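## Task

Remove the marker's cap, then draw the numeral 2 on the whiteboard with no other marks; the 2 must stand upright so its top faces the whiteboard's long edge that is farther from the robot.

## Robot and tools

Robot: two arms, left_arm and right_arm, each with six joints and a two-finger gripper. Positions are reported in one scene frame: origin on the table top midway between the arms, +z up, +x out over the table, left_arm on the +y side. The names left and right do not refer to image sides. Arm bases may be tilted. Mounting plates and the metal frame standing behind the arms are fixed obstacles; a "too close" warning counts each plate and its side of the frame as belonging to that arm. A loose object may occasionally get a short push from outside.

Row layout (used by execute_actions and move): a single flat list covering both arms, 14 numbers, each in [-1, 1]: left_arm shoulder, elbow, waist, wrist pitch, wrist yaw, wrist roll, opening; then the same seven for right_arm. Always use this joint order. The six joint numbers are offsets (not poses), scaled so 1.0 equals 1.258 rad shoulder, 1.238 rad elbow, 1.202 rad waist, 2.073 rad wrist pitch, 2.022 rad wrist yaw and wrist roll. The opening is absolute: +1 fully open, -1 closed. Optionally 12 extra numbers in 0 to 1 follow (26 total): stiffness multipliers for left_arm's six joints then right_arm's, in the same joint order; they persist until changed.

Joint ranges (rad), each arm: waist -2.618 to 3.054, shoulder 0.000 to 3.142, elbow 0.000 to 3.142, wrist pitch -1.571 to 1.571, wrist yaw -1.571 to 1.571, wrist roll -2.094 to 2.094. True ends may differ by up to 0.036 rad. An action asking a joint more than 0.036 rad outward beyond its range (judged from the angles at that action's start) is rejected for both arms; if the first action of a call fails this against the latest reported state, or any action is malformed, nothing runs. A joint commanded past its real end is stopped there and the result prints "joint sent to its limit"; absence of that line does not prove there is room left.

execute_actions(actions): a list of actions run in sequence. Each action is a table of up to 15 rows; each row lasts one control step (1/30 s), and if fewer than 15 rows are given, the last one repeats to fill 15 steps. Offsets in every row are measured from the joint angles at the start of that action, not from the previous row; for a call's first action, that means the last angles reported in this scene. An empty list just returns state and images.

move(target, speed, blocking): target is one row as above, with offsets measured from the "Joint positions" of the latest result that showed them. All joints follow paths that stay equally far along, so the hand traces a curve. speed (rad/s, 0.01 to 2, default 0.5) caps the joint with the longest travel; paths last 0.5 to 10 s, and anything not reached in 10 s is left short. Moves do not avoid obstacles or the other arm; hands far from a joint move fast. Finger openings are sent immediately. Faster moves and targets set deeper past a contact hit and press harder. The result adds a "move:" line: ending (done, off_target, moving, held, fault), limits=held or limits=none, and each arm's joint farthest from target. With blocking=false the result comes after 0.5 s while motion continues; check with wait(0), and call wait or stop before any further row or move.

wait(seconds): 0 to 10; arms keep their last command; returns early if a running move finishes. stop(): brakes the running move (needs stopping distance); fingers continue. zoom_image(camera, region): region [x0, y0, x1, y1] in image pixels, origin top-left, at most 504 by 504. finished_scene(scene): ends the given scene number permanently after the last command is held; the goal must be achieved and remain so. Its result may name a failure but never confirms success. Replying without a tool call ends everything.

Cameras, all 504x504: cam_head_left, cam_head_right, cam_high, cam_low, cam_left_wrist, cam_right_wrist. Calibration (K, distortion, T_world_to_cam) is given per camera and is only approximate; wrist camera poses follow the arm's reported joints.

Results: per arm, end_effector_position (m) and end_effector_quat_wxyz; printed hand position can be off, more at long reach. The gripper's fingers point along its +z and open along its y; the reported point sits between the pads about 1 cm behind the tips. Joint positions and Joint velocities list the six joints (rad, rad/s) plus pad gap (m; 0.094 fully open). Joint targets shows what joints are currently driven toward. grip_measured is the opening on the command scale (about 1 mm error per gripper). Joint torques are total drive output, noisy and offset. Calls that ran actions list step readings; HELD marks steps where an arm was held back. "joint command not followed" means a clearance check altered targets.

Motion limits: each step, a joint's target stays within 0.202 rad (waist), 0.258 (shoulder), 0.238 (elbow), 0.573 (wrist pitch), 0.522 (wrist yaw, roll) of its measured angle, and targets placing the hand over 70 mm away are scaled back, so large offsets take several actions; resend unfinished parts. Zero offsets may let an arm sag: re-aim at the desired angles, then send zeros, pushing further if still short. The simulation keeps running while you compose a reply.

Gripping: command about 0.03 below grip_measured to hold firmly; pad force is about 50 to 62 N, lower on thin parts. Heat: MOTOR HOT from 75 °C; at 90 °C the arm halts 10 s; at 100 °C it goes limp and falls.

Avoid: knocking or placing anything off the table, dropping the marker or cap, slamming, hard pushes, and arms striking or pressing each other.

Each tool is called after ">>>" as name(argument=value, ...), one argument or row to a line, values as JSON.

## Session

>>> execute_actions(
  actions=[],
)

Scene clock: 0.00 s.
left_arm: end_effector_position=(+0.2532, +0.2909, +0.2530) grip_measured=+1.000 end_effector_quat_wxyz=(+0.208, +0.112, +0.929, -0.284) | right_arm: end_effector_position=(+0.4256, -0.3197, +0.1973) grip_measured=+1.000 end_effector_quat_wxyz=(+0.382, -0.094, +0.918, +0.042)
Joint names: [shoulder, elbow, waist, wrist pitch, wrist yaw, wrist roll]
Joint positions: left_arm=[ 1.063  0.523  0.459 -0.662  0.532  0.769  0.094] | right_arm=[ 1.517  0.548 -0.503  0.452 -0.259 -0.53   0.094]
Joint velocities: left_arm=[-0.012 -0.002 -0.007  0.037 -0.066 -0.037  0.   ] | right_arm=[-0.017  0.032 -0.007  0.095  0.007  0.022  0.   ]
Joint torques (N m, as the arm reports them, + toward a larger angle): no reading
Motor temperatures (°C, as the motors report them): left_arm=[26 26 22 24 24 26] | right_arm=[26 23 26 27 23 25]
Joint targets: left_arm=[1.059 0.528 0.457 -0.664 0.543 0.772] | right_arm=[1.506 0.556 -0.500 0.463 -0.270 -0.530]
Joint stiffness scale: left_arm=[1. 1. 1. 1. 1. 1.] | right_arm=[1. 1. 1. 1. 1. 1.]
camera_calibration (this result's frames):
cam_left_wrist: T_world_to_cam=[[-0.102743, -0.843838, 0.52667, 0.138238], [-0.917052, 0.285449, 0.27845, 0.101014], [-0.385304, -0.454375, -0.803171, 0.534151], [0, 0, 0, 1]] pos_world=[0.312649, 0.330521, 0.328082]
cam_right_wrist: T_world_to_cam=[[0.210526, -0.977353, 0.0214661, -0.404175], [-0.966853, -0.211409, -0.143186, 0.389451], [0.144482, 0.00938987, -0.989463, 0.245007], [0, 0, 0, 1]] pos_world=[0.426232, -0.314988, 0.306866]

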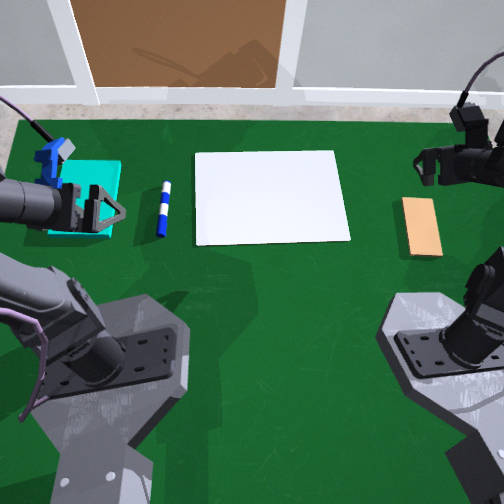

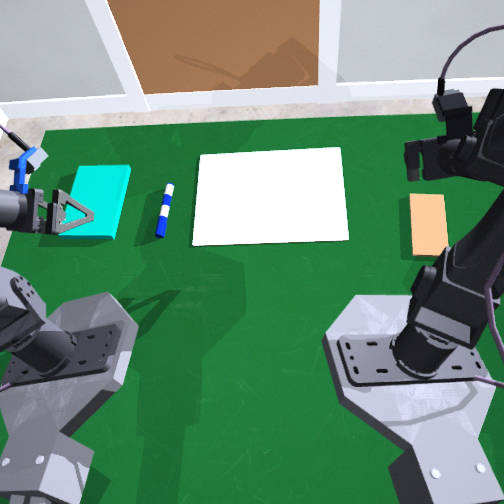

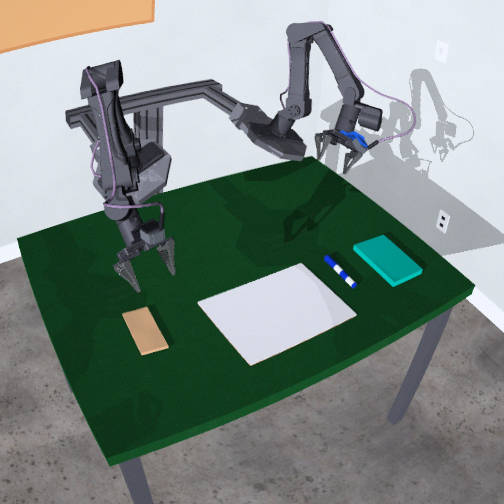

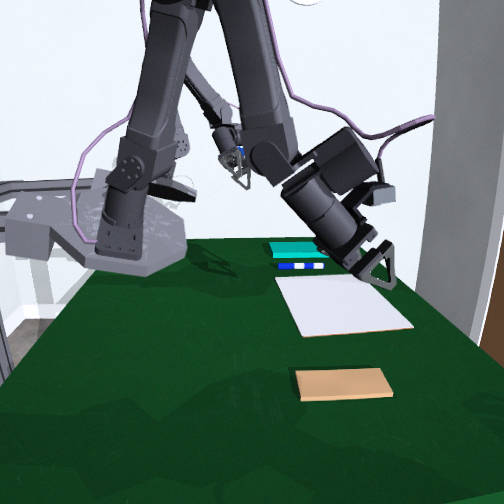

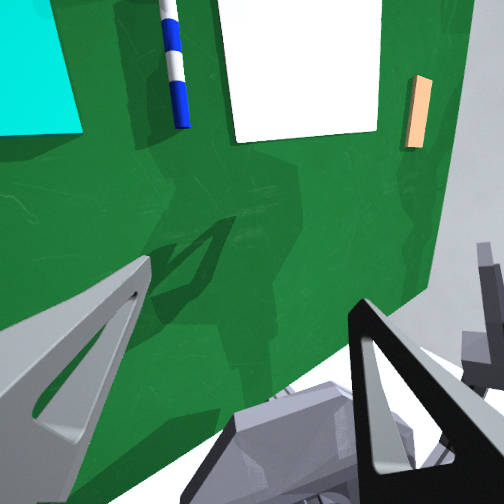

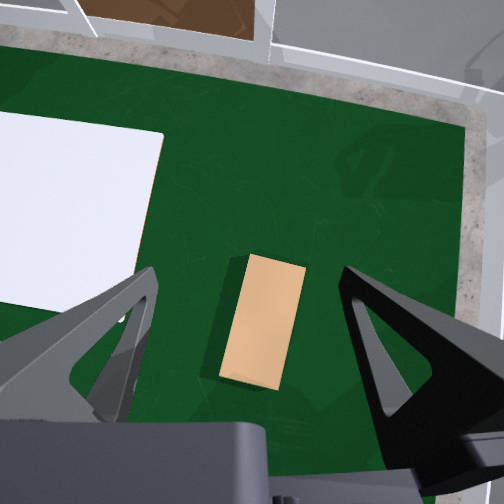

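>>> zoom_image(
  camera="cam_head_left",
  region=[120,140,240,260],
)

>>> zoom_image(
  camera="cam_high",
  region=[300,230,400,310],
)

Region (120, 140, 240, 260) of cam_head_left's 504x504 image, scaled by 4.200, with more detail than that image has.

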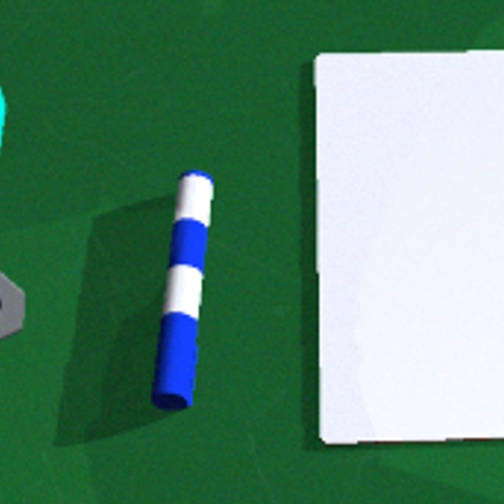

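Region (300, 230, 400, 310) of cam_high's 504x504 image, scaled by 5.040, with more detail than that image has; it fills the top 403 rows of this view, and the rest is white.

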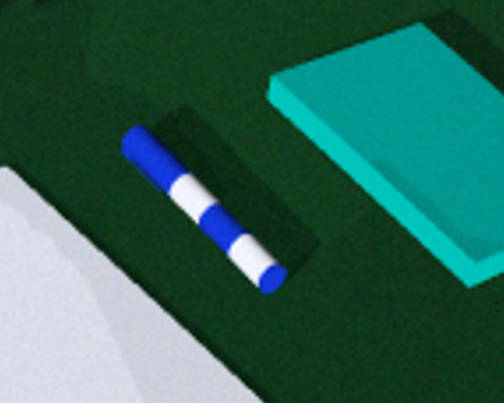

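>>> move(
  target=[0.99,0.839,-0.541,0.029,-0.4515,-0.41,0.3,0,0,0,0,0,0,1],
  speed=0.8,
)

Scene clock: 5.60 s.
left_arm: end_effector_position=(+0.4571, +0.2167, +0.1056) grip_measured=+0.301 end_effector_quat_wxyz=(+0.001, +0.033, +0.999, -0.002) | right_arm: end_effector_position=(+0.4250, -0.3203, +0.1965) grip_measured=+1.000 end_effector_quat_wxyz=(+0.380, -0.093, +0.919, +0.041)
Joint names: [shoulder, elbow, waist, wrist pitch, wrist yaw, wrist roll]
Joint positions: left_arm=[ 2.311  1.539 -0.188 -0.604 -0.374 -0.053  0.061] | right_arm=[ 1.517  0.548 -0.503  0.449 -0.254 -0.53   0.094]
Joint velocities: left_arm=[-0.012 -0.007 -0.022 -0.022 -0.037 -0.022 -0.001] | right_arm=[ 0.017  0.007 -0.002 -0.022  0.081 -0.051  0.   ]
Joint torques (N m, as the arm reports them, + toward a larger angle): left_arm=[-10.35   6.57  -4.11   0.35  -0.03  -0.05] | right_arm=[-7.1   4.24  1.04  1.13 -0.26  0.02]
Motor temperatures (°C, as the motors report them): left_arm=[26 27 22 24 24 26] | right_arm=[27 24 26 28 23 25]
Joint targets: left_arm=[2.309 1.562 -0.191 -0.602 -0.381 -0.060] | right_arm=[1.517 0.548 -0.503 0.452 -0.259 -0.530]
Joint stiffness scale: left_arm=[1. 1. 1. 1. 1. 1.] | right_arm=[1. 1. 1. 1. 1. 1.]
move: off_target (left_arm); limits=none; left_arm: farthest joint: the elbow, 0.023 radians from its target (1.038 radians at the start); right_arm: farthest joint: the wrist yaw, 0.005 radians from its target (0.000 radians at the start)
camera_calibration (this result's frames):
cam_left_wrist: T_world_to_cam=[[0.157842, -0.986117, -0.0515657, 0.14706], [-0.72797, -0.151488, 0.668663, 0.317274], [-0.667192, -0.068005, -0.741775, 0.499244], [0, 0, 0, 1]] pos_world=[0.540845, 0.227033, 0.165761]
cam_right_wrist: T_world_to_cam=[[0.208119, -0.977832, 0.0230536, -0.404028], [-0.968, -0.209291, -0.13847, 0.38888], [0.140225, 0.00650231, -0.990098, 0.245402], [0, 0, 0, 1]] pos_world=[0.42611, -0.315278, 0.306135]

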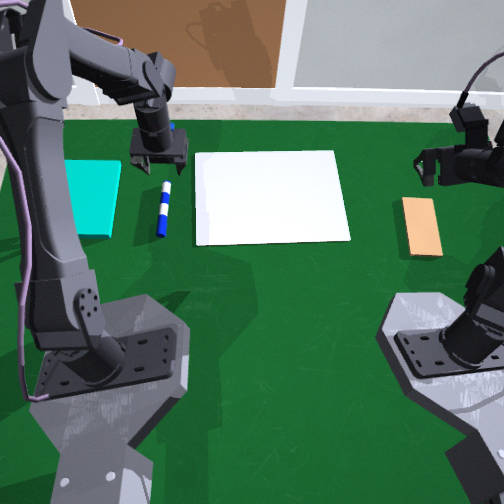

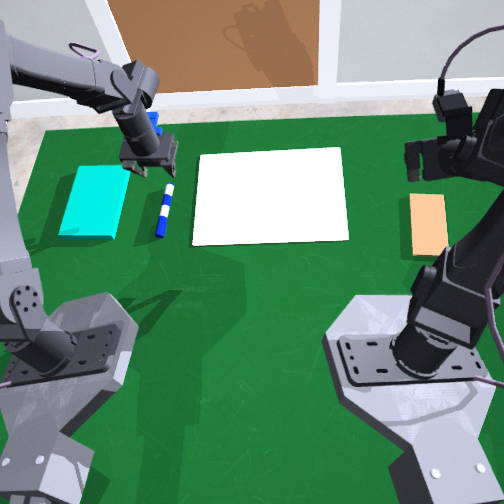

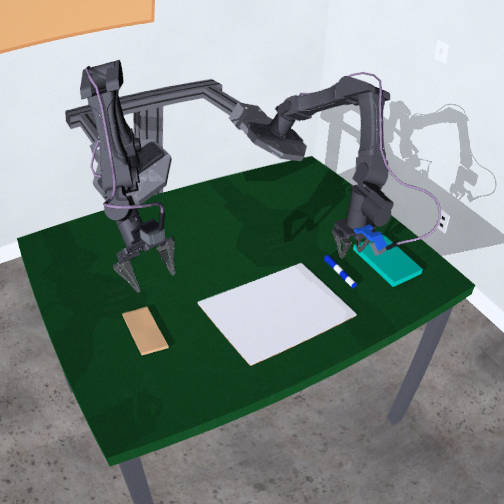

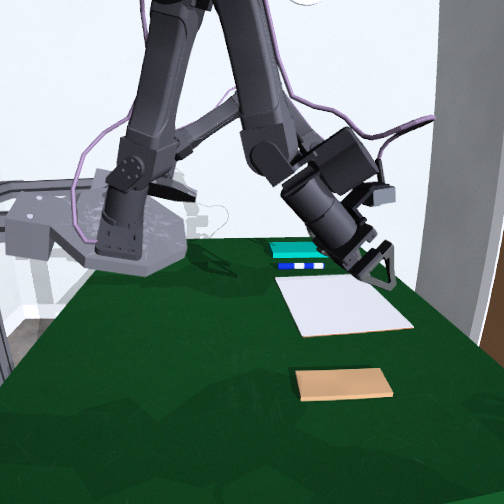

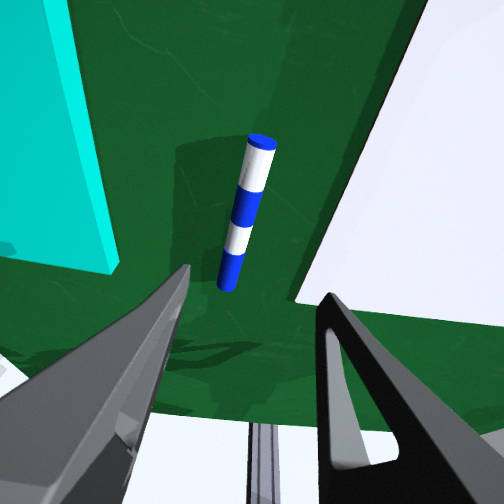

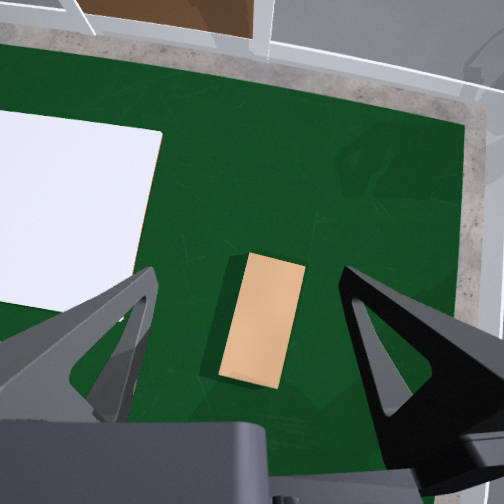

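>>> move(
  target=[0.166,0.049,0.068,0.09,0.003,0.034,0.3,0,0,0,0,0,0,1],
  speed=0.4,
)

Scene clock: 7.73 s.
left_arm: end_effector_position=(+0.4479, +0.2272, +0.0201) grip_measured=+0.301 end_effector_quat_wxyz=(-0.012, +0.024, +1.000, +0.006) | right_arm: end_effector_position=(+0.4244, -0.3209, +0.1959) grip_measured=+1.000 end_effector_quat_wxyz=(+0.378, -0.092, +0.920, +0.039)
Joint names: [shoulder, elbow, waist, wrist pitch, wrist yaw, wrist roll]
Joint positions: left_arm=[ 2.518  1.572 -0.102 -0.426 -0.372  0.009  0.061] | right_arm=[ 1.517  0.548 -0.503  0.447 -0.249 -0.53   0.094]
Joint velocities: left_arm=[-0.002  0.007 -0.002 -0.022 -0.051  0.022  0.   ] | right_arm=[ 0.017  0.002 -0.007 -0.007 -0.037 -0.022  0.   ]
Joint torques (N m, as the arm reports them, + toward a larger angle): left_arm=[-10.37   6.09  -4.36   0.43   0.12   0.1 ] | right_arm=[-7.03  4.29  1.    1.13 -0.26  0.01]
Motor temperatures (°C, as the motors report them): left_arm=[27 27 22 24 24 26] | right_arm=[27 24 26 28 23 25]
Joint targets: left_arm=[2.520 1.600 -0.106 -0.417 -0.368 0.015] | right_arm=[1.517 0.548 -0.503 0.450 -0.254 -0.530]
Joint stiffness scale: left_arm=[1. 1. 1. 1. 1. 1.] | right_arm=[1. 1. 1. 1. 1. 1.]
move: off_target (left_arm); limits=none; left_arm: farthest joint: the elbow, 0.028 radians from its target (0.061 radians at the start); right_arm: farthest joint: the wrist yaw, 0.005 radians from its target (0.000 radians at the start)
camera_calibration (this result's frames):
cam_left_wrist: T_world_to_cam=[[0.173436, -0.982119, -0.0732244, 0.146996], [-0.707591, -0.17598, 0.684358, 0.365477], [-0.685007, -0.0668793, -0.72546, 0.437874], [0, 0, 0, 1]] pos_world=[0.533061, 0.237969, 0.0783067]
cam_right_wrist: T_world_to_cam=[[0.205656, -0.978309, 0.0248617, -0.403948], [-0.969085, -0.207124, -0.134065, 0.388426], [0.136306, 0.0034781, -0.990661, 0.245638], [0, 0, 0, 1]] pos_world=[0.42601, -0.315588, 0.305461]

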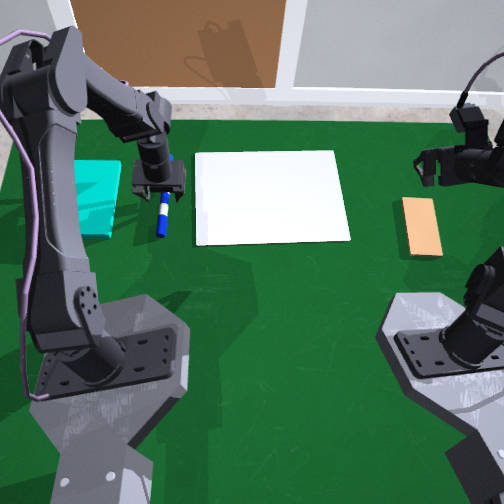

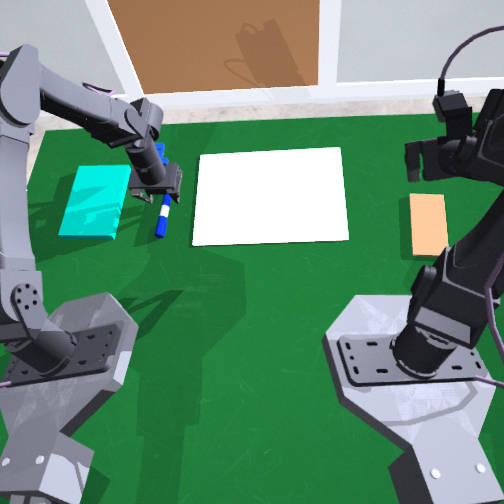

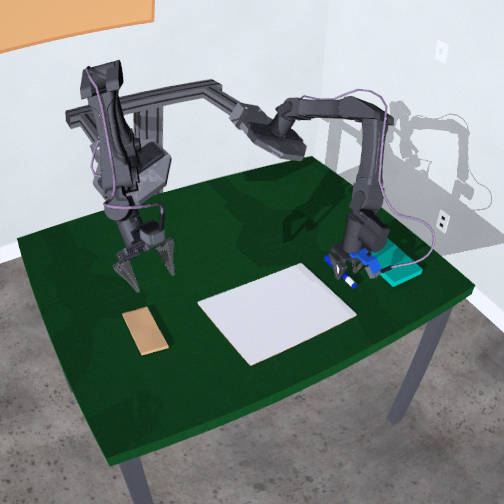

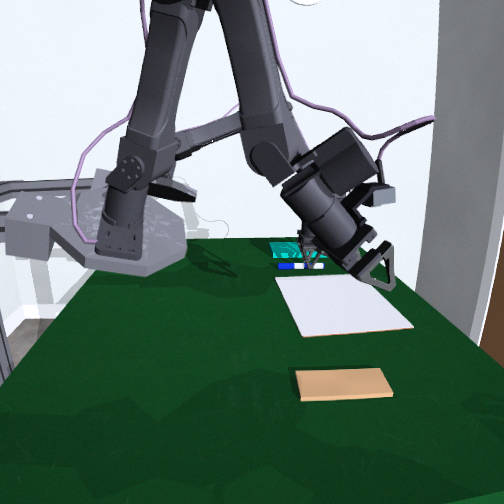

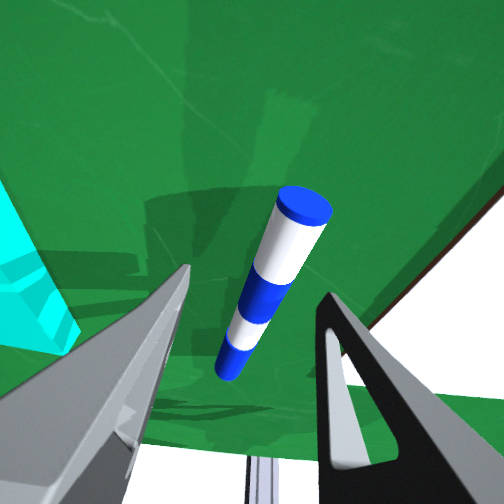

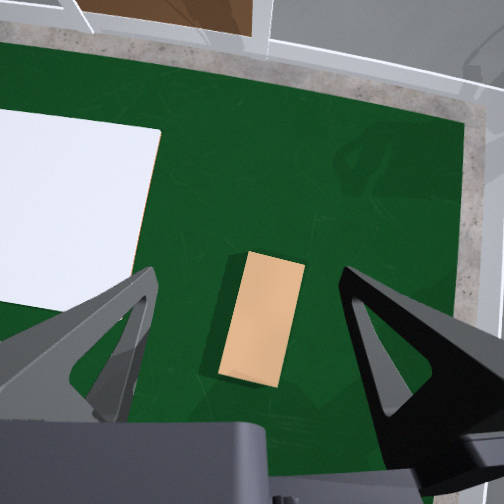

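>>> zoom_image(
  camera="cam_low",
  region=[265,225,345,285],
)

>>> zoom_image(
  camera="cam_high",
  region=[310,230,390,300],
)

Region (265, 225, 345, 285) of cam_low's 504x504 image, scaled by 6.300, with more detail than that image has; it fills the top 378 rows of this view, and the rest is white.

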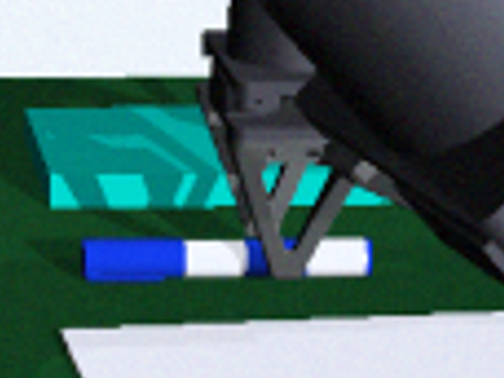

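Region (310, 230, 390, 300) of cam_high's 504x504 image, scaled by 6.300, with more detail than that image has; it fills the top 441 rows of this view, and the rest is white.

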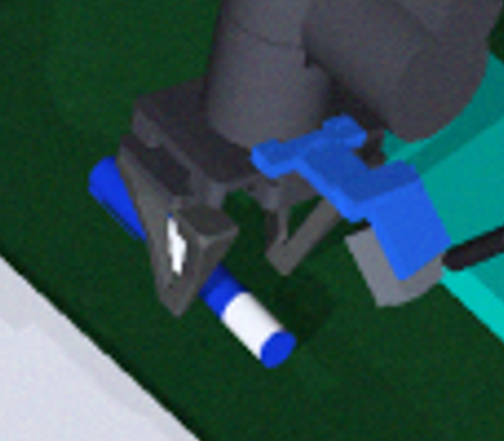

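>>> move(
  target=[0.003,0.01,0,0,0,0,-0.75,0,0,0,0,0,0,1],
)

Scene clock: 8.77 s.
left_arm: end_effector_position=(+0.4480, +0.2272, +0.0201) grip_measured=-0.669 end_effector_quat_wxyz=(-0.012, +0.024, +1.000, +0.006) | right_arm: end_effector_position=(+0.4238, -0.3214, +0.1952) grip_measured=+1.000 end_effector_quat_wxyz=(+0.376, -0.091, +0.921, +0.038)
Joint names: [shoulder, elbow, waist, wrist pitch, wrist yaw, wrist roll]
Joint positions: left_arm=[ 2.518  1.572 -0.102 -0.426 -0.372  0.009  0.016] | right_arm=[ 1.517  0.548 -0.503  0.444 -0.245 -0.53   0.094]
Joint velocities: left_arm=[ 0.012  0.002  0.002  0.037 -0.007 -0.051 -0.   ] | right_arm=[-0.002  0.002  0.007 -0.095  0.022 -0.051  0.   ]
Joint torques (N m, as the arm reports them, + toward a larger angle): left_arm=[-10.23   5.08  -3.98   0.28   0.07   0.02] | right_arm=[-7.12  4.26  0.98  1.12 -0.27  0.02]
Motor temperatures (°C, as the motors report them): left_arm=[27 27 22 24 24 26] | right_arm=[27 24 26 28 23 25]
Joint targets: left_arm=[2.522 1.584 -0.102 -0.426 -0.372 0.009] | right_arm=[1.517 0.548 -0.503 0.447 -0.250 -0.530]
Joint stiffness scale: left_arm=[1. 1. 1. 1. 1. 1.] | right_arm=[1. 1. 1. 1. 1. 1.]
move: done; limits=none; left_arm: farthest joint: the elbow, 0.012 radians from its target (0.012 radians at the start); right_arm: farthest joint: the wrist yaw, 0.004 radians from its target (0.000 radians at the start)
camera_calibration (this result's frames):
cam_left_wrist: T_world_to_cam=[[0.173594, -0.982097, -0.0731519, 0.1469], [-0.707812, -0.176068, 0.684107, 0.365666], [-0.684739, -0.0669791, -0.725704, 0.437841], [0, 0, 0, 1]] pos_world=[0.533129, 0.237978, 0.0783347]
cam_right_wrist: T_world_to_cam=[[0.203502, -0.978723, 0.0262535, -0.403792], [-0.970113, -0.205186, -0.129538, 0.387818], [0.132169, 0.00089235, -0.991227, 0.246078], [0, 0, 0, 1]] pos_world=[0.425876, -0.315845, 0.304758]

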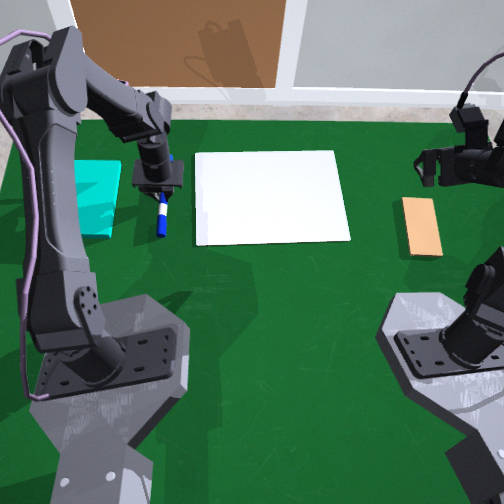

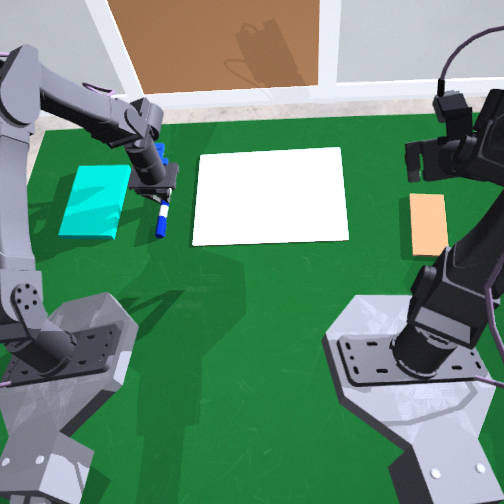

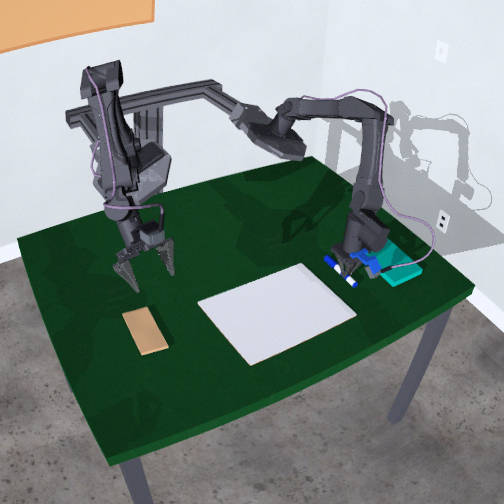

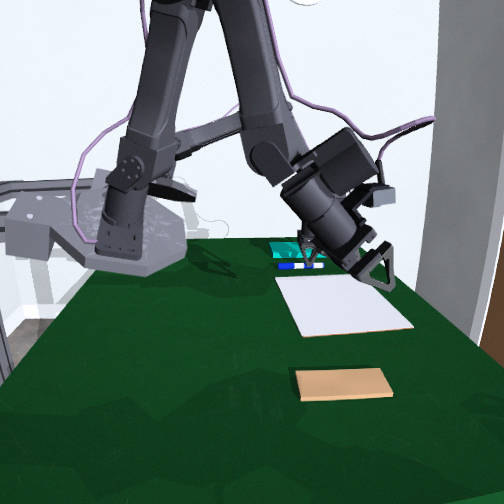

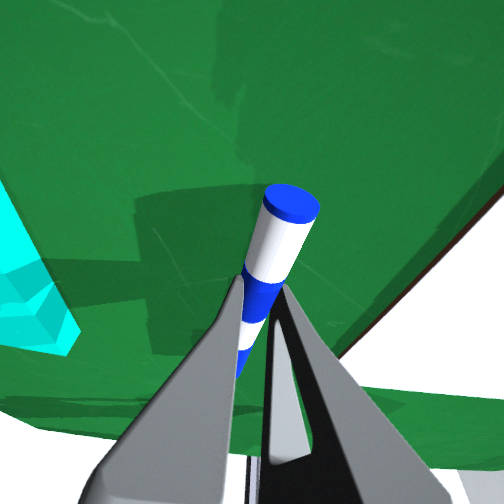

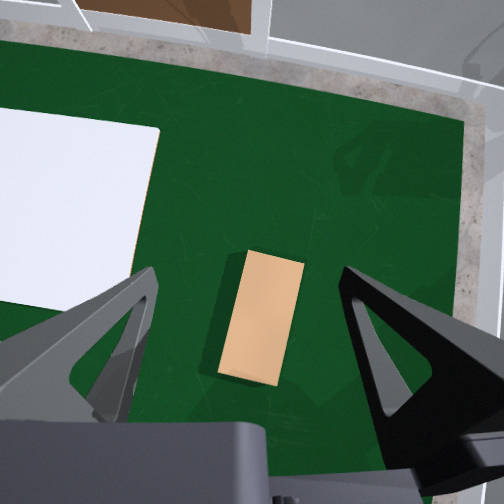

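>>> move(
  target=[-0.159,0,0,-0.08,0,0,-0.76,0,0,0,0,0,0,1],
  speed=0.4,
)

Scene clock: 11.57 s.
left_arm: end_effector_position=(+0.4703, +0.2543, +0.0937) grip_measured=-0.669 end_effector_quat_wxyz=(+0.007, +0.017, +1.000, +0.006) | right_arm: end_effector_position=(+0.4232, -0.3220, +0.1945) grip_measured=+1.000 end_effector_quat_wxyz=(+0.374, -0.090, +0.922, +0.037)
Joint names: [shoulder, elbow, waist, wrist pitch, wrist yaw, wrist roll]
Joint positions: left_arm=[ 2.322  1.572 -0.102 -0.581 -0.372  0.009  0.016] | right_arm=[ 1.517  0.548 -0.503  0.442 -0.24  -0.53   0.094]
Joint velocities: left_arm=[-0.002  0.012  0.002  0.051 -0.007  0.007  0.   ] | right_arm=[-0.017 -0.022 -0.007  0.037  0.007 -0.007  0.   ]
Joint torques (N m, as the arm reports them, + toward a larger angle): left_arm=[-10.76   5.    -3.82   0.18   0.06   0.02] | right_arm=[-7.1   4.3   1.05  1.12 -0.27  0.02]
Motor temperatures (°C, as the motors report them): left_arm=[28 27 22 24 24 26] | right_arm=[28 24 26 29 23 25]
Joint targets: left_arm=[2.318 1.572 -0.102 -0.592 -0.372 0.009] | right_arm=[1.517 0.548 -0.503 0.444 -0.245 -0.530]
Joint stiffness scale: left_arm=[1. 1. 1. 1. 1. 1.] | right_arm=[1. 1. 1. 1. 1. 1.]
move: done; limits=none; left_arm: farthest joint: the wrist pitch, 0.011 radians from its target (0.166 radians at the start); right_arm: farthest joint: the wrist yaw, 0.005 radians from its target (0.000 radians at the start)
camera_calibration (this result's frames):
cam_left_wrist: T_world_to_cam=[[0.190192, -0.979583, -0.065152, 0.165783], [-0.730603, -0.185555, 0.657106, 0.351531], [-0.655779, -0.0773761, -0.750977, 0.499681], [0, 0, 0, 1]] pos_world=[0.552979, 0.26629, 0.155057]
cam_right_wrist: T_world_to_cam=[[0.201141, -0.979165, 0.0278972, -0.403664], [-0.971179, -0.203057, -0.124816, 0.387225], [0.12788, -0.00198759, -0.991788, 0.246461], [0, 0, 0, 1]] pos_world=[0.425741, -0.316135, 0.30403]

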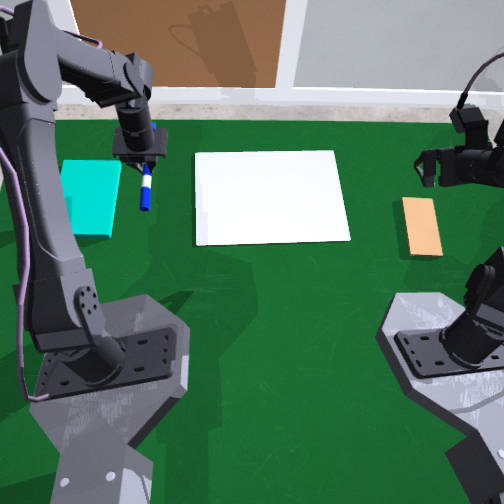

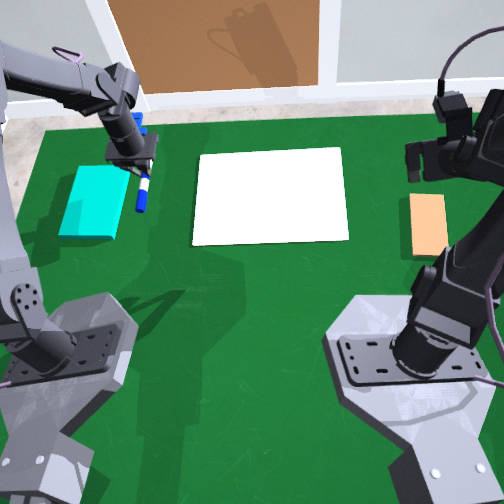

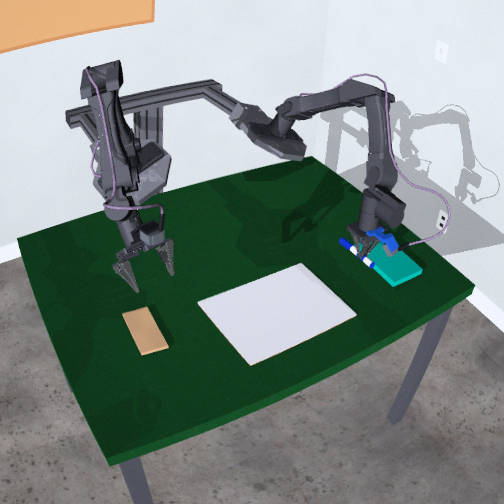

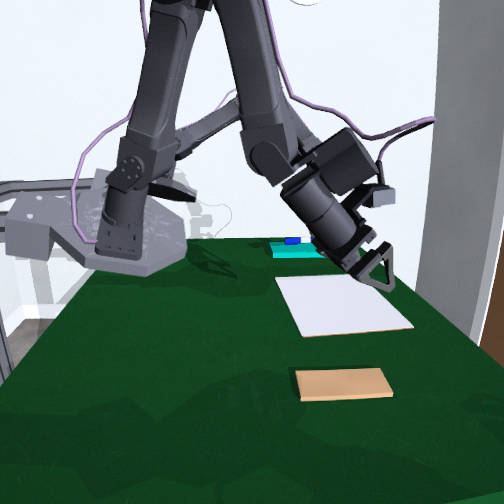

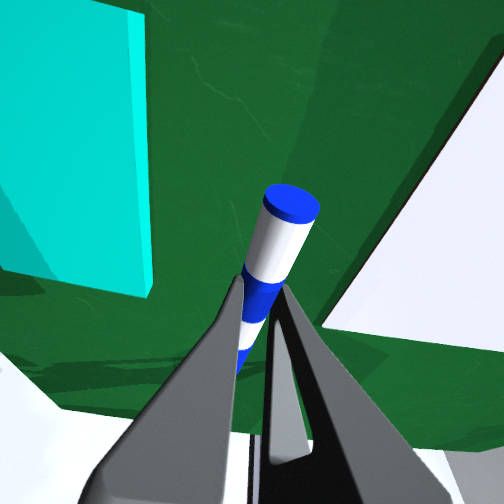

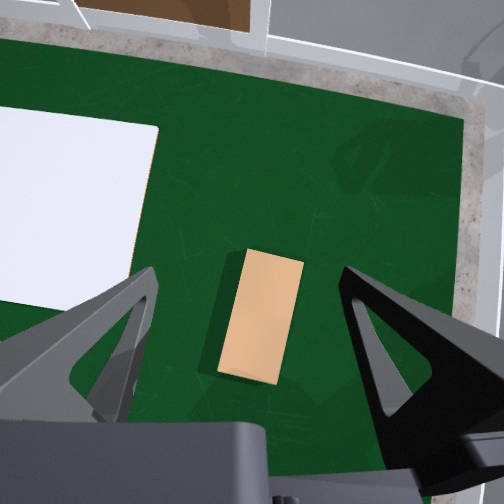

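>>> move(
  target=[0.022,-0.034,-0.373,-0.064,-0.024,-1,-0.76,0.344,0.515,0.35,-0.358,0.074,1,0.2],
  speed=0.9,
)

Scene clock: 15.90 s.
left_arm: end_effector_position=(+0.4138, +0.0805, +0.1573) grip_measured=-0.669 end_effector_quat_wxyz=(+0.002, -0.689, +0.724, -0.020) | right_arm: end_effector_position=(+0.4523, -0.1610, +0.1508) grip_measured=+0.203 end_effector_quat_wxyz=(-0.067, +0.654, +0.722, +0.215)
Joint names: [shoulder, elbow, waist, wrist pitch, wrist yaw, wrist roll]
Joint positions: left_arm=[ 2.334  1.546 -0.541 -0.697 -0.412 -2.006  0.016] | right_arm=[ 1.941  1.155 -0.096 -0.292 -0.098  1.487  0.057]
Joint velocities: left_arm=[-0.007  0.017 -0.002 -0.037 -0.007 -0.007 -0.001] | right_arm=[-0.017 -0.002  0.002  0.007  0.022  0.007 -0.001]
Joint torques (N m, as the arm reports them, + toward a larger angle): left_arm=[-8.73  4.26 -5.11  0.21 -0.02 -0.06] | right_arm=[-9.44  7.33  4.13  0.34 -0.15  0.09]
Motor temperatures (°C, as the motors report them): left_arm=[29 27 23 24 24 26] | right_arm=[28 24 26 29 23 25]
Joint targets: left_arm=[2.349 1.530 -0.550 -0.714 -0.421 -2.012] | right_arm=[1.950 1.186 -0.083 -0.301 -0.090 1.492]
Joint stiffness scale: left_arm=[1. 1. 1. 1. 1. 1.] | right_arm=[1. 1. 1. 1. 1. 1.]
move: off_target (right_arm); limits=none; left_arm: farthest joint: the wrist pitch, 0.017 radians from its target (0.132 radians at the start); right_arm: farthest joint: the elbow, 0.031 radians from its target (0.637 radians at the start)
camera_calibration (this result's frames):
cam_left_wrist: T_world_to_cam=[[0.984353, 0.173604, -0.0301893, -0.416495], [0.145809, -0.706284, 0.69275, -0.0900881], [0.0989422, -0.686312, -0.720546, 0.228876], [0, 0, 0, 1]] pos_world=[0.400468, 0.165758, 0.21475]
cam_right_wrist: T_world_to_cam=[[-0.972487, -0.0810121, -0.218418, 0.461941], [-0.229608, 0.491756, 0.839915, 0.0736591], [0.039365, 0.866956, -0.496827, 0.30503], [0, 0, 0, 1]] pos_world=[0.454137, -0.263247, 0.190576]

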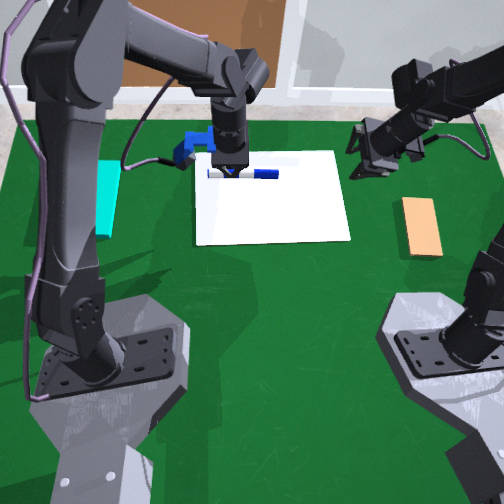

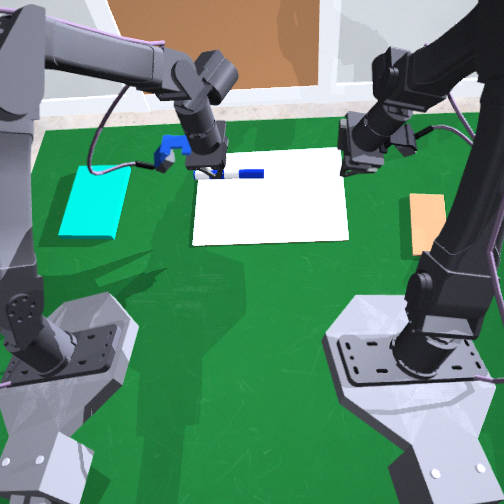

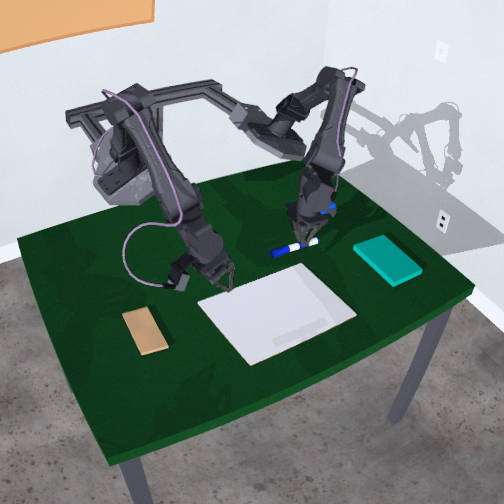

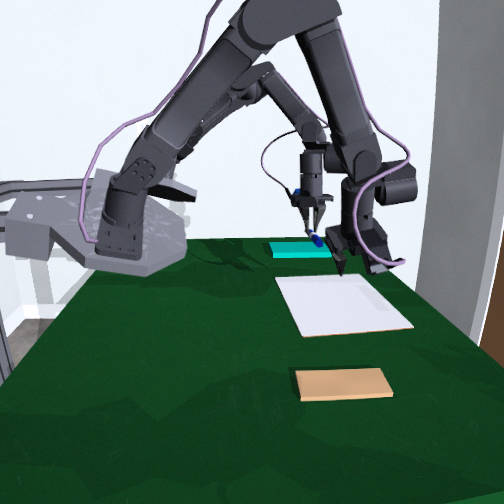

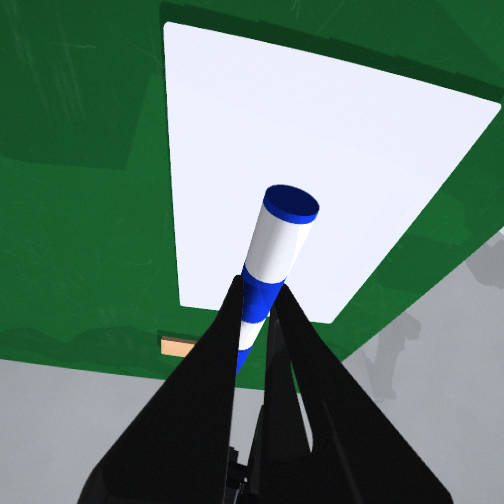

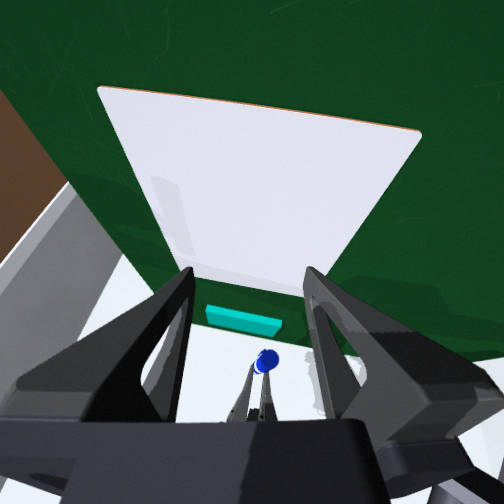

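>>> move(
  target=[0,0,0,0,0,0,-0.76,0.14,0.11,0.21,-0.022,0,0.229,0.3],
  speed=0.6,
)

Scene clock: 18.10 s.
left_arm: end_effector_position=(+0.4138, +0.0805, +0.1573) grip_measured=-0.669 end_effector_quat_wxyz=(+0.002, -0.690, +0.724, -0.020) | right_arm: end_effector_position=(+0.4272, -0.0455, +0.1465) grip_measured=+0.297 end_effector_quat_wxyz=(-0.167, +0.722, +0.646, +0.185)
Joint names: [shoulder, elbow, waist, wrist pitch, wrist yaw, wrist roll]
Joint positions: left_arm=[ 2.334  1.546 -0.541 -0.697 -0.412 -2.007  0.016] | right_arm=[ 2.111  1.26   0.147 -0.325 -0.098  1.943  0.061]
Joint velocities: left_arm=[ 0.017 -0.012 -0.012 -0.095 -0.007  0.007 -0.001] | right_arm=[-0.002  0.002 -0.002 -0.095 -0.022 -0.007 -0.   ]
Joint torques (N m, as the arm reports them, + toward a larger angle): left_arm=[-9.83  5.34 -4.39  0.4   0.08  0.03] | right_arm=[-10.1    7.28   4.76   0.24  -0.26   0.09]
Motor temperatures (°C, as the motors report them): left_arm=[30 27 23 24 24 26] | right_arm=[28 24 26 29 23 25]
Joint targets: left_arm=[2.334 1.546 -0.541 -0.697 -0.412 -2.006] | right_arm=[2.117 1.291 0.157 -0.337 -0.098 1.950]
Joint stiffness scale: left_arm=[1. 1. 1. 1. 1. 1.] | right_arm=[1. 1. 1. 1. 1. 1.]
move: off_target (right_arm); limits=none; left_arm: farthest joint: the wrist roll, 0.001 radians from its target (0.001 radians at the start); right_arm: farthest joint: the elbow, 0.031 radians from its target (0.136 radians at the start)
camera_calibration (this result's frames):
cam_left_wrist: T_world_to_cam=[[0.984219, 0.174354, -0.0302126, -0.416497], [0.146361, -0.706156, 0.692764, -0.0903289], [0.0994513, -0.686254, -0.720531, 0.228658], [0, 0, 0, 1]] pos_world=[0.400404, 0.165749, 0.214749]
cam_right_wrist: T_world_to_cam=[[-0.996652, 0.0816953, 0.0034078, 0.431104], [0.0365935, 0.408381, 0.912078, -0.113345], [0.0731208, 0.909148, -0.410003, 0.178489], [0, 0, 0, 1]] pos_world=[0.420757, -0.151205, 0.175092]

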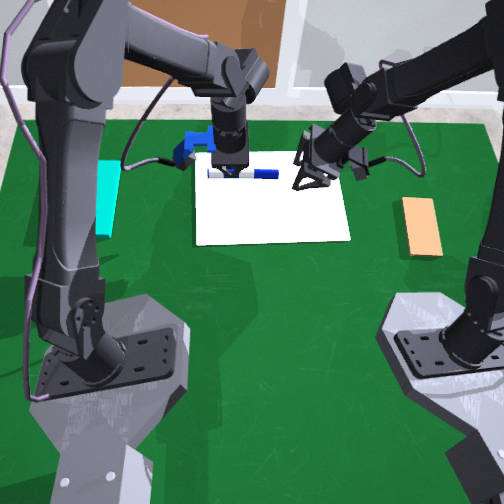

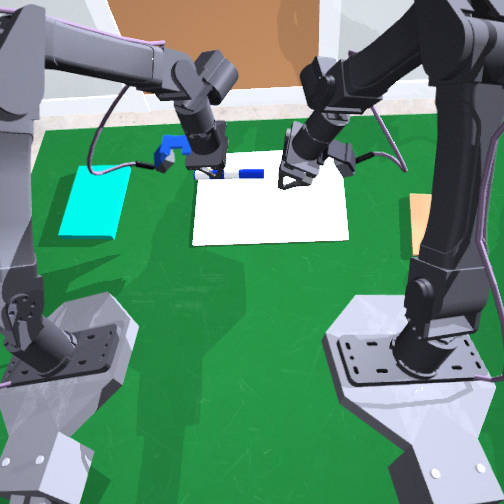

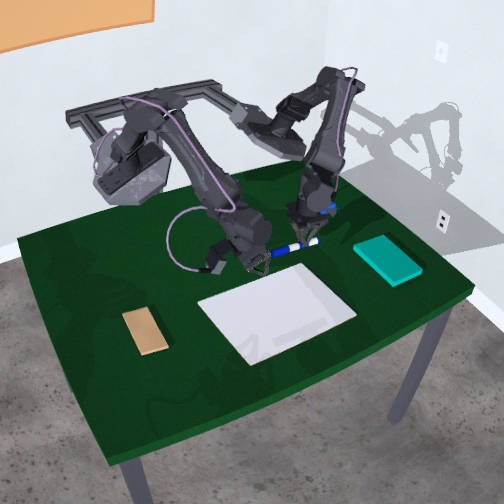

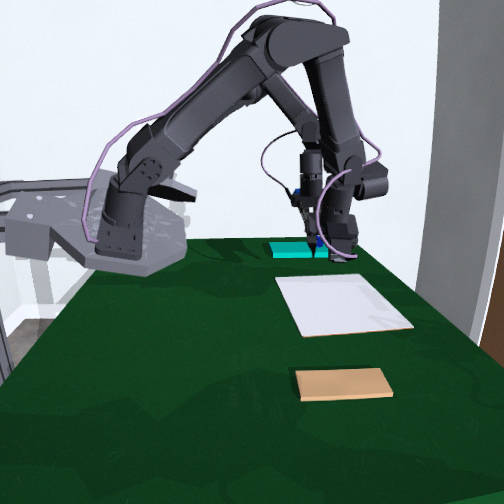

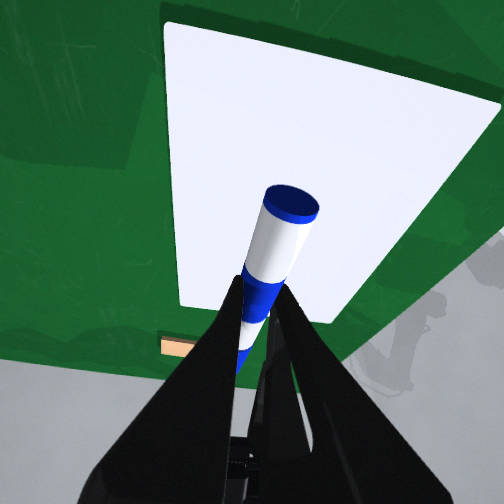

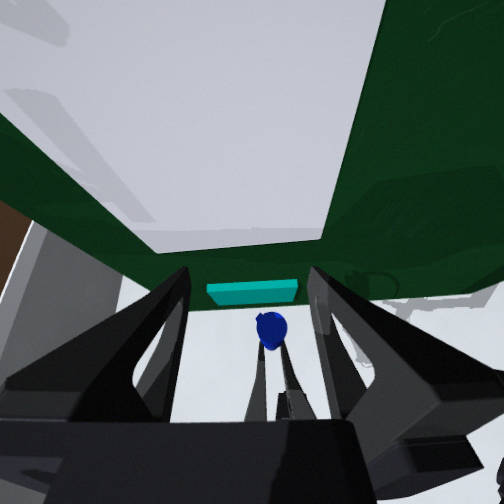

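>>> move(
  target=[0,0,0,0,0,0,-0.76,0.008,0.04,0.097,-0.01,0,0.03,0.3],
  speed=0.3,
)

Scene clock: 19.60 s.
left_arm: end_effector_position=(+0.4138, +0.0805, +0.1573) grip_measured=-0.669 end_effector_quat_wxyz=(+0.002, -0.690, +0.724, -0.020) | right_arm: end_effector_position=(+0.4174, -0.0027, +0.1693) grip_measured=+0.297 end_effector_quat_wxyz=(-0.179, +0.702, +0.660, +0.198)
Joint names: [shoulder, elbow, waist, wrist pitch, wrist yaw, wrist roll]
Joint positions: left_arm=[ 2.334  1.546 -0.541 -0.697 -0.412 -2.007  0.016] | right_arm=[ 2.111  1.282  0.254 -0.334 -0.097  1.997  0.061]
Joint velocities: left_arm=[-0.017 -0.017 -0.007 -0.095  0.007  0.11   0.002] | right_arm=[ 0.017 -0.002 -0.007 -0.007 -0.007 -0.066  0.001]
Joint torques (N m, as the arm reports them, + toward a larger angle): left_arm=[-9.83  5.4  -4.38  0.4   0.08  0.03] | right_arm=[-9.76  7.32  5.07  0.33 -0.3   0.09]
Motor temperatures (°C, as the motors report them): left_arm=[30 27 23 24 24 26] | right_arm=[29 24 27 28 23 25]
Joint targets: left_arm=[2.334 1.546 -0.541 -0.697 -0.412 -2.007] | right_arm=[2.121 1.309 0.264 -0.346 -0.098 2.004]
Joint stiffness scale: left_arm=[1. 1. 1. 1. 1. 1.] | right_arm=[1. 1. 1. 1. 1. 1.]
move: off_target (right_arm); limits=none; left_arm: farthest joint: the waist, 0.000 radians from its target (0.000 radians at the start); right_arm: farthest joint: the elbow, 0.028 radians from its target (0.050 radians at the start)
camera_calibration (this result's frames):
cam_left_wrist: T_world_to_cam=[[0.984219, 0.174354, -0.0302126, -0.416497], [0.146361, -0.706156, 0.692764, -0.0903289], [0.0994513, -0.686254, -0.720531, 0.228658], [0, 0, 0, 1]] pos_world=[0.400404, 0.165749, 0.214749]
cam_right_wrist: T_world_to_cam=[[-0.999299, 0.0361989, -0.00957246, 0.421034], [0.00468979, 0.374643, 0.927157, -0.140546], [0.0371484, 0.926462, -0.37455, 0.158742], [0, 0, 0, 1]] pos_world=[0.415501, -0.109655, 0.193795]

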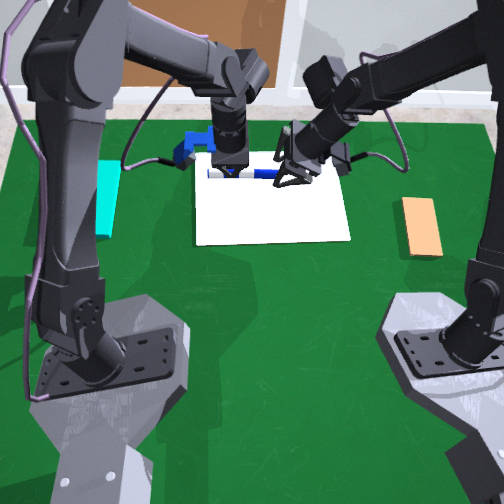

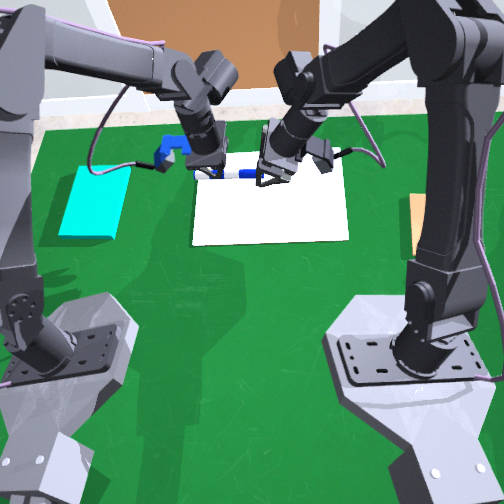

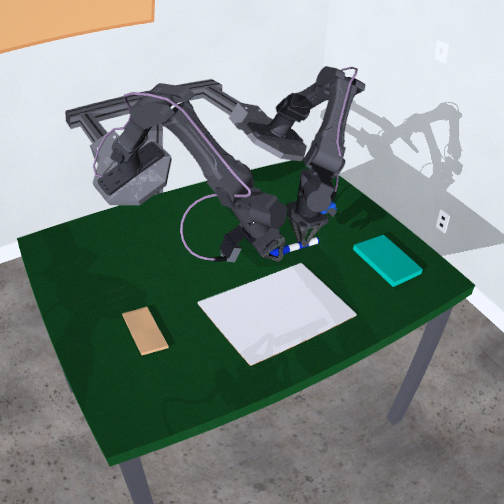

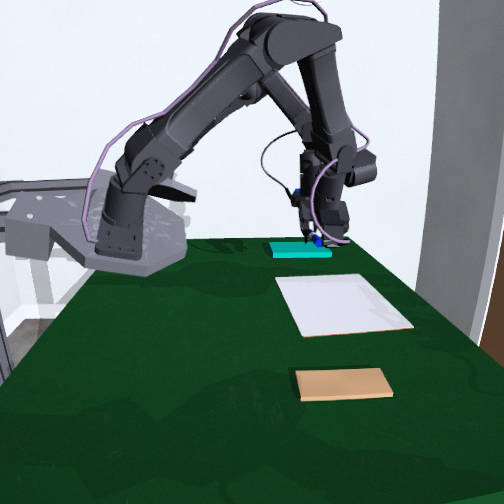

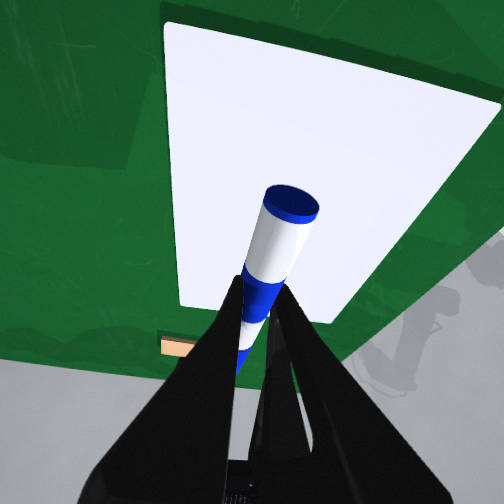

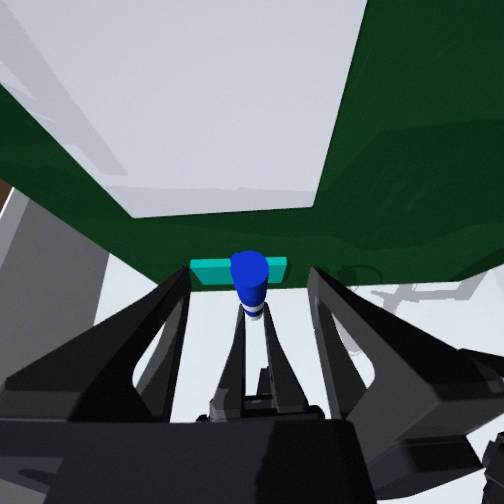

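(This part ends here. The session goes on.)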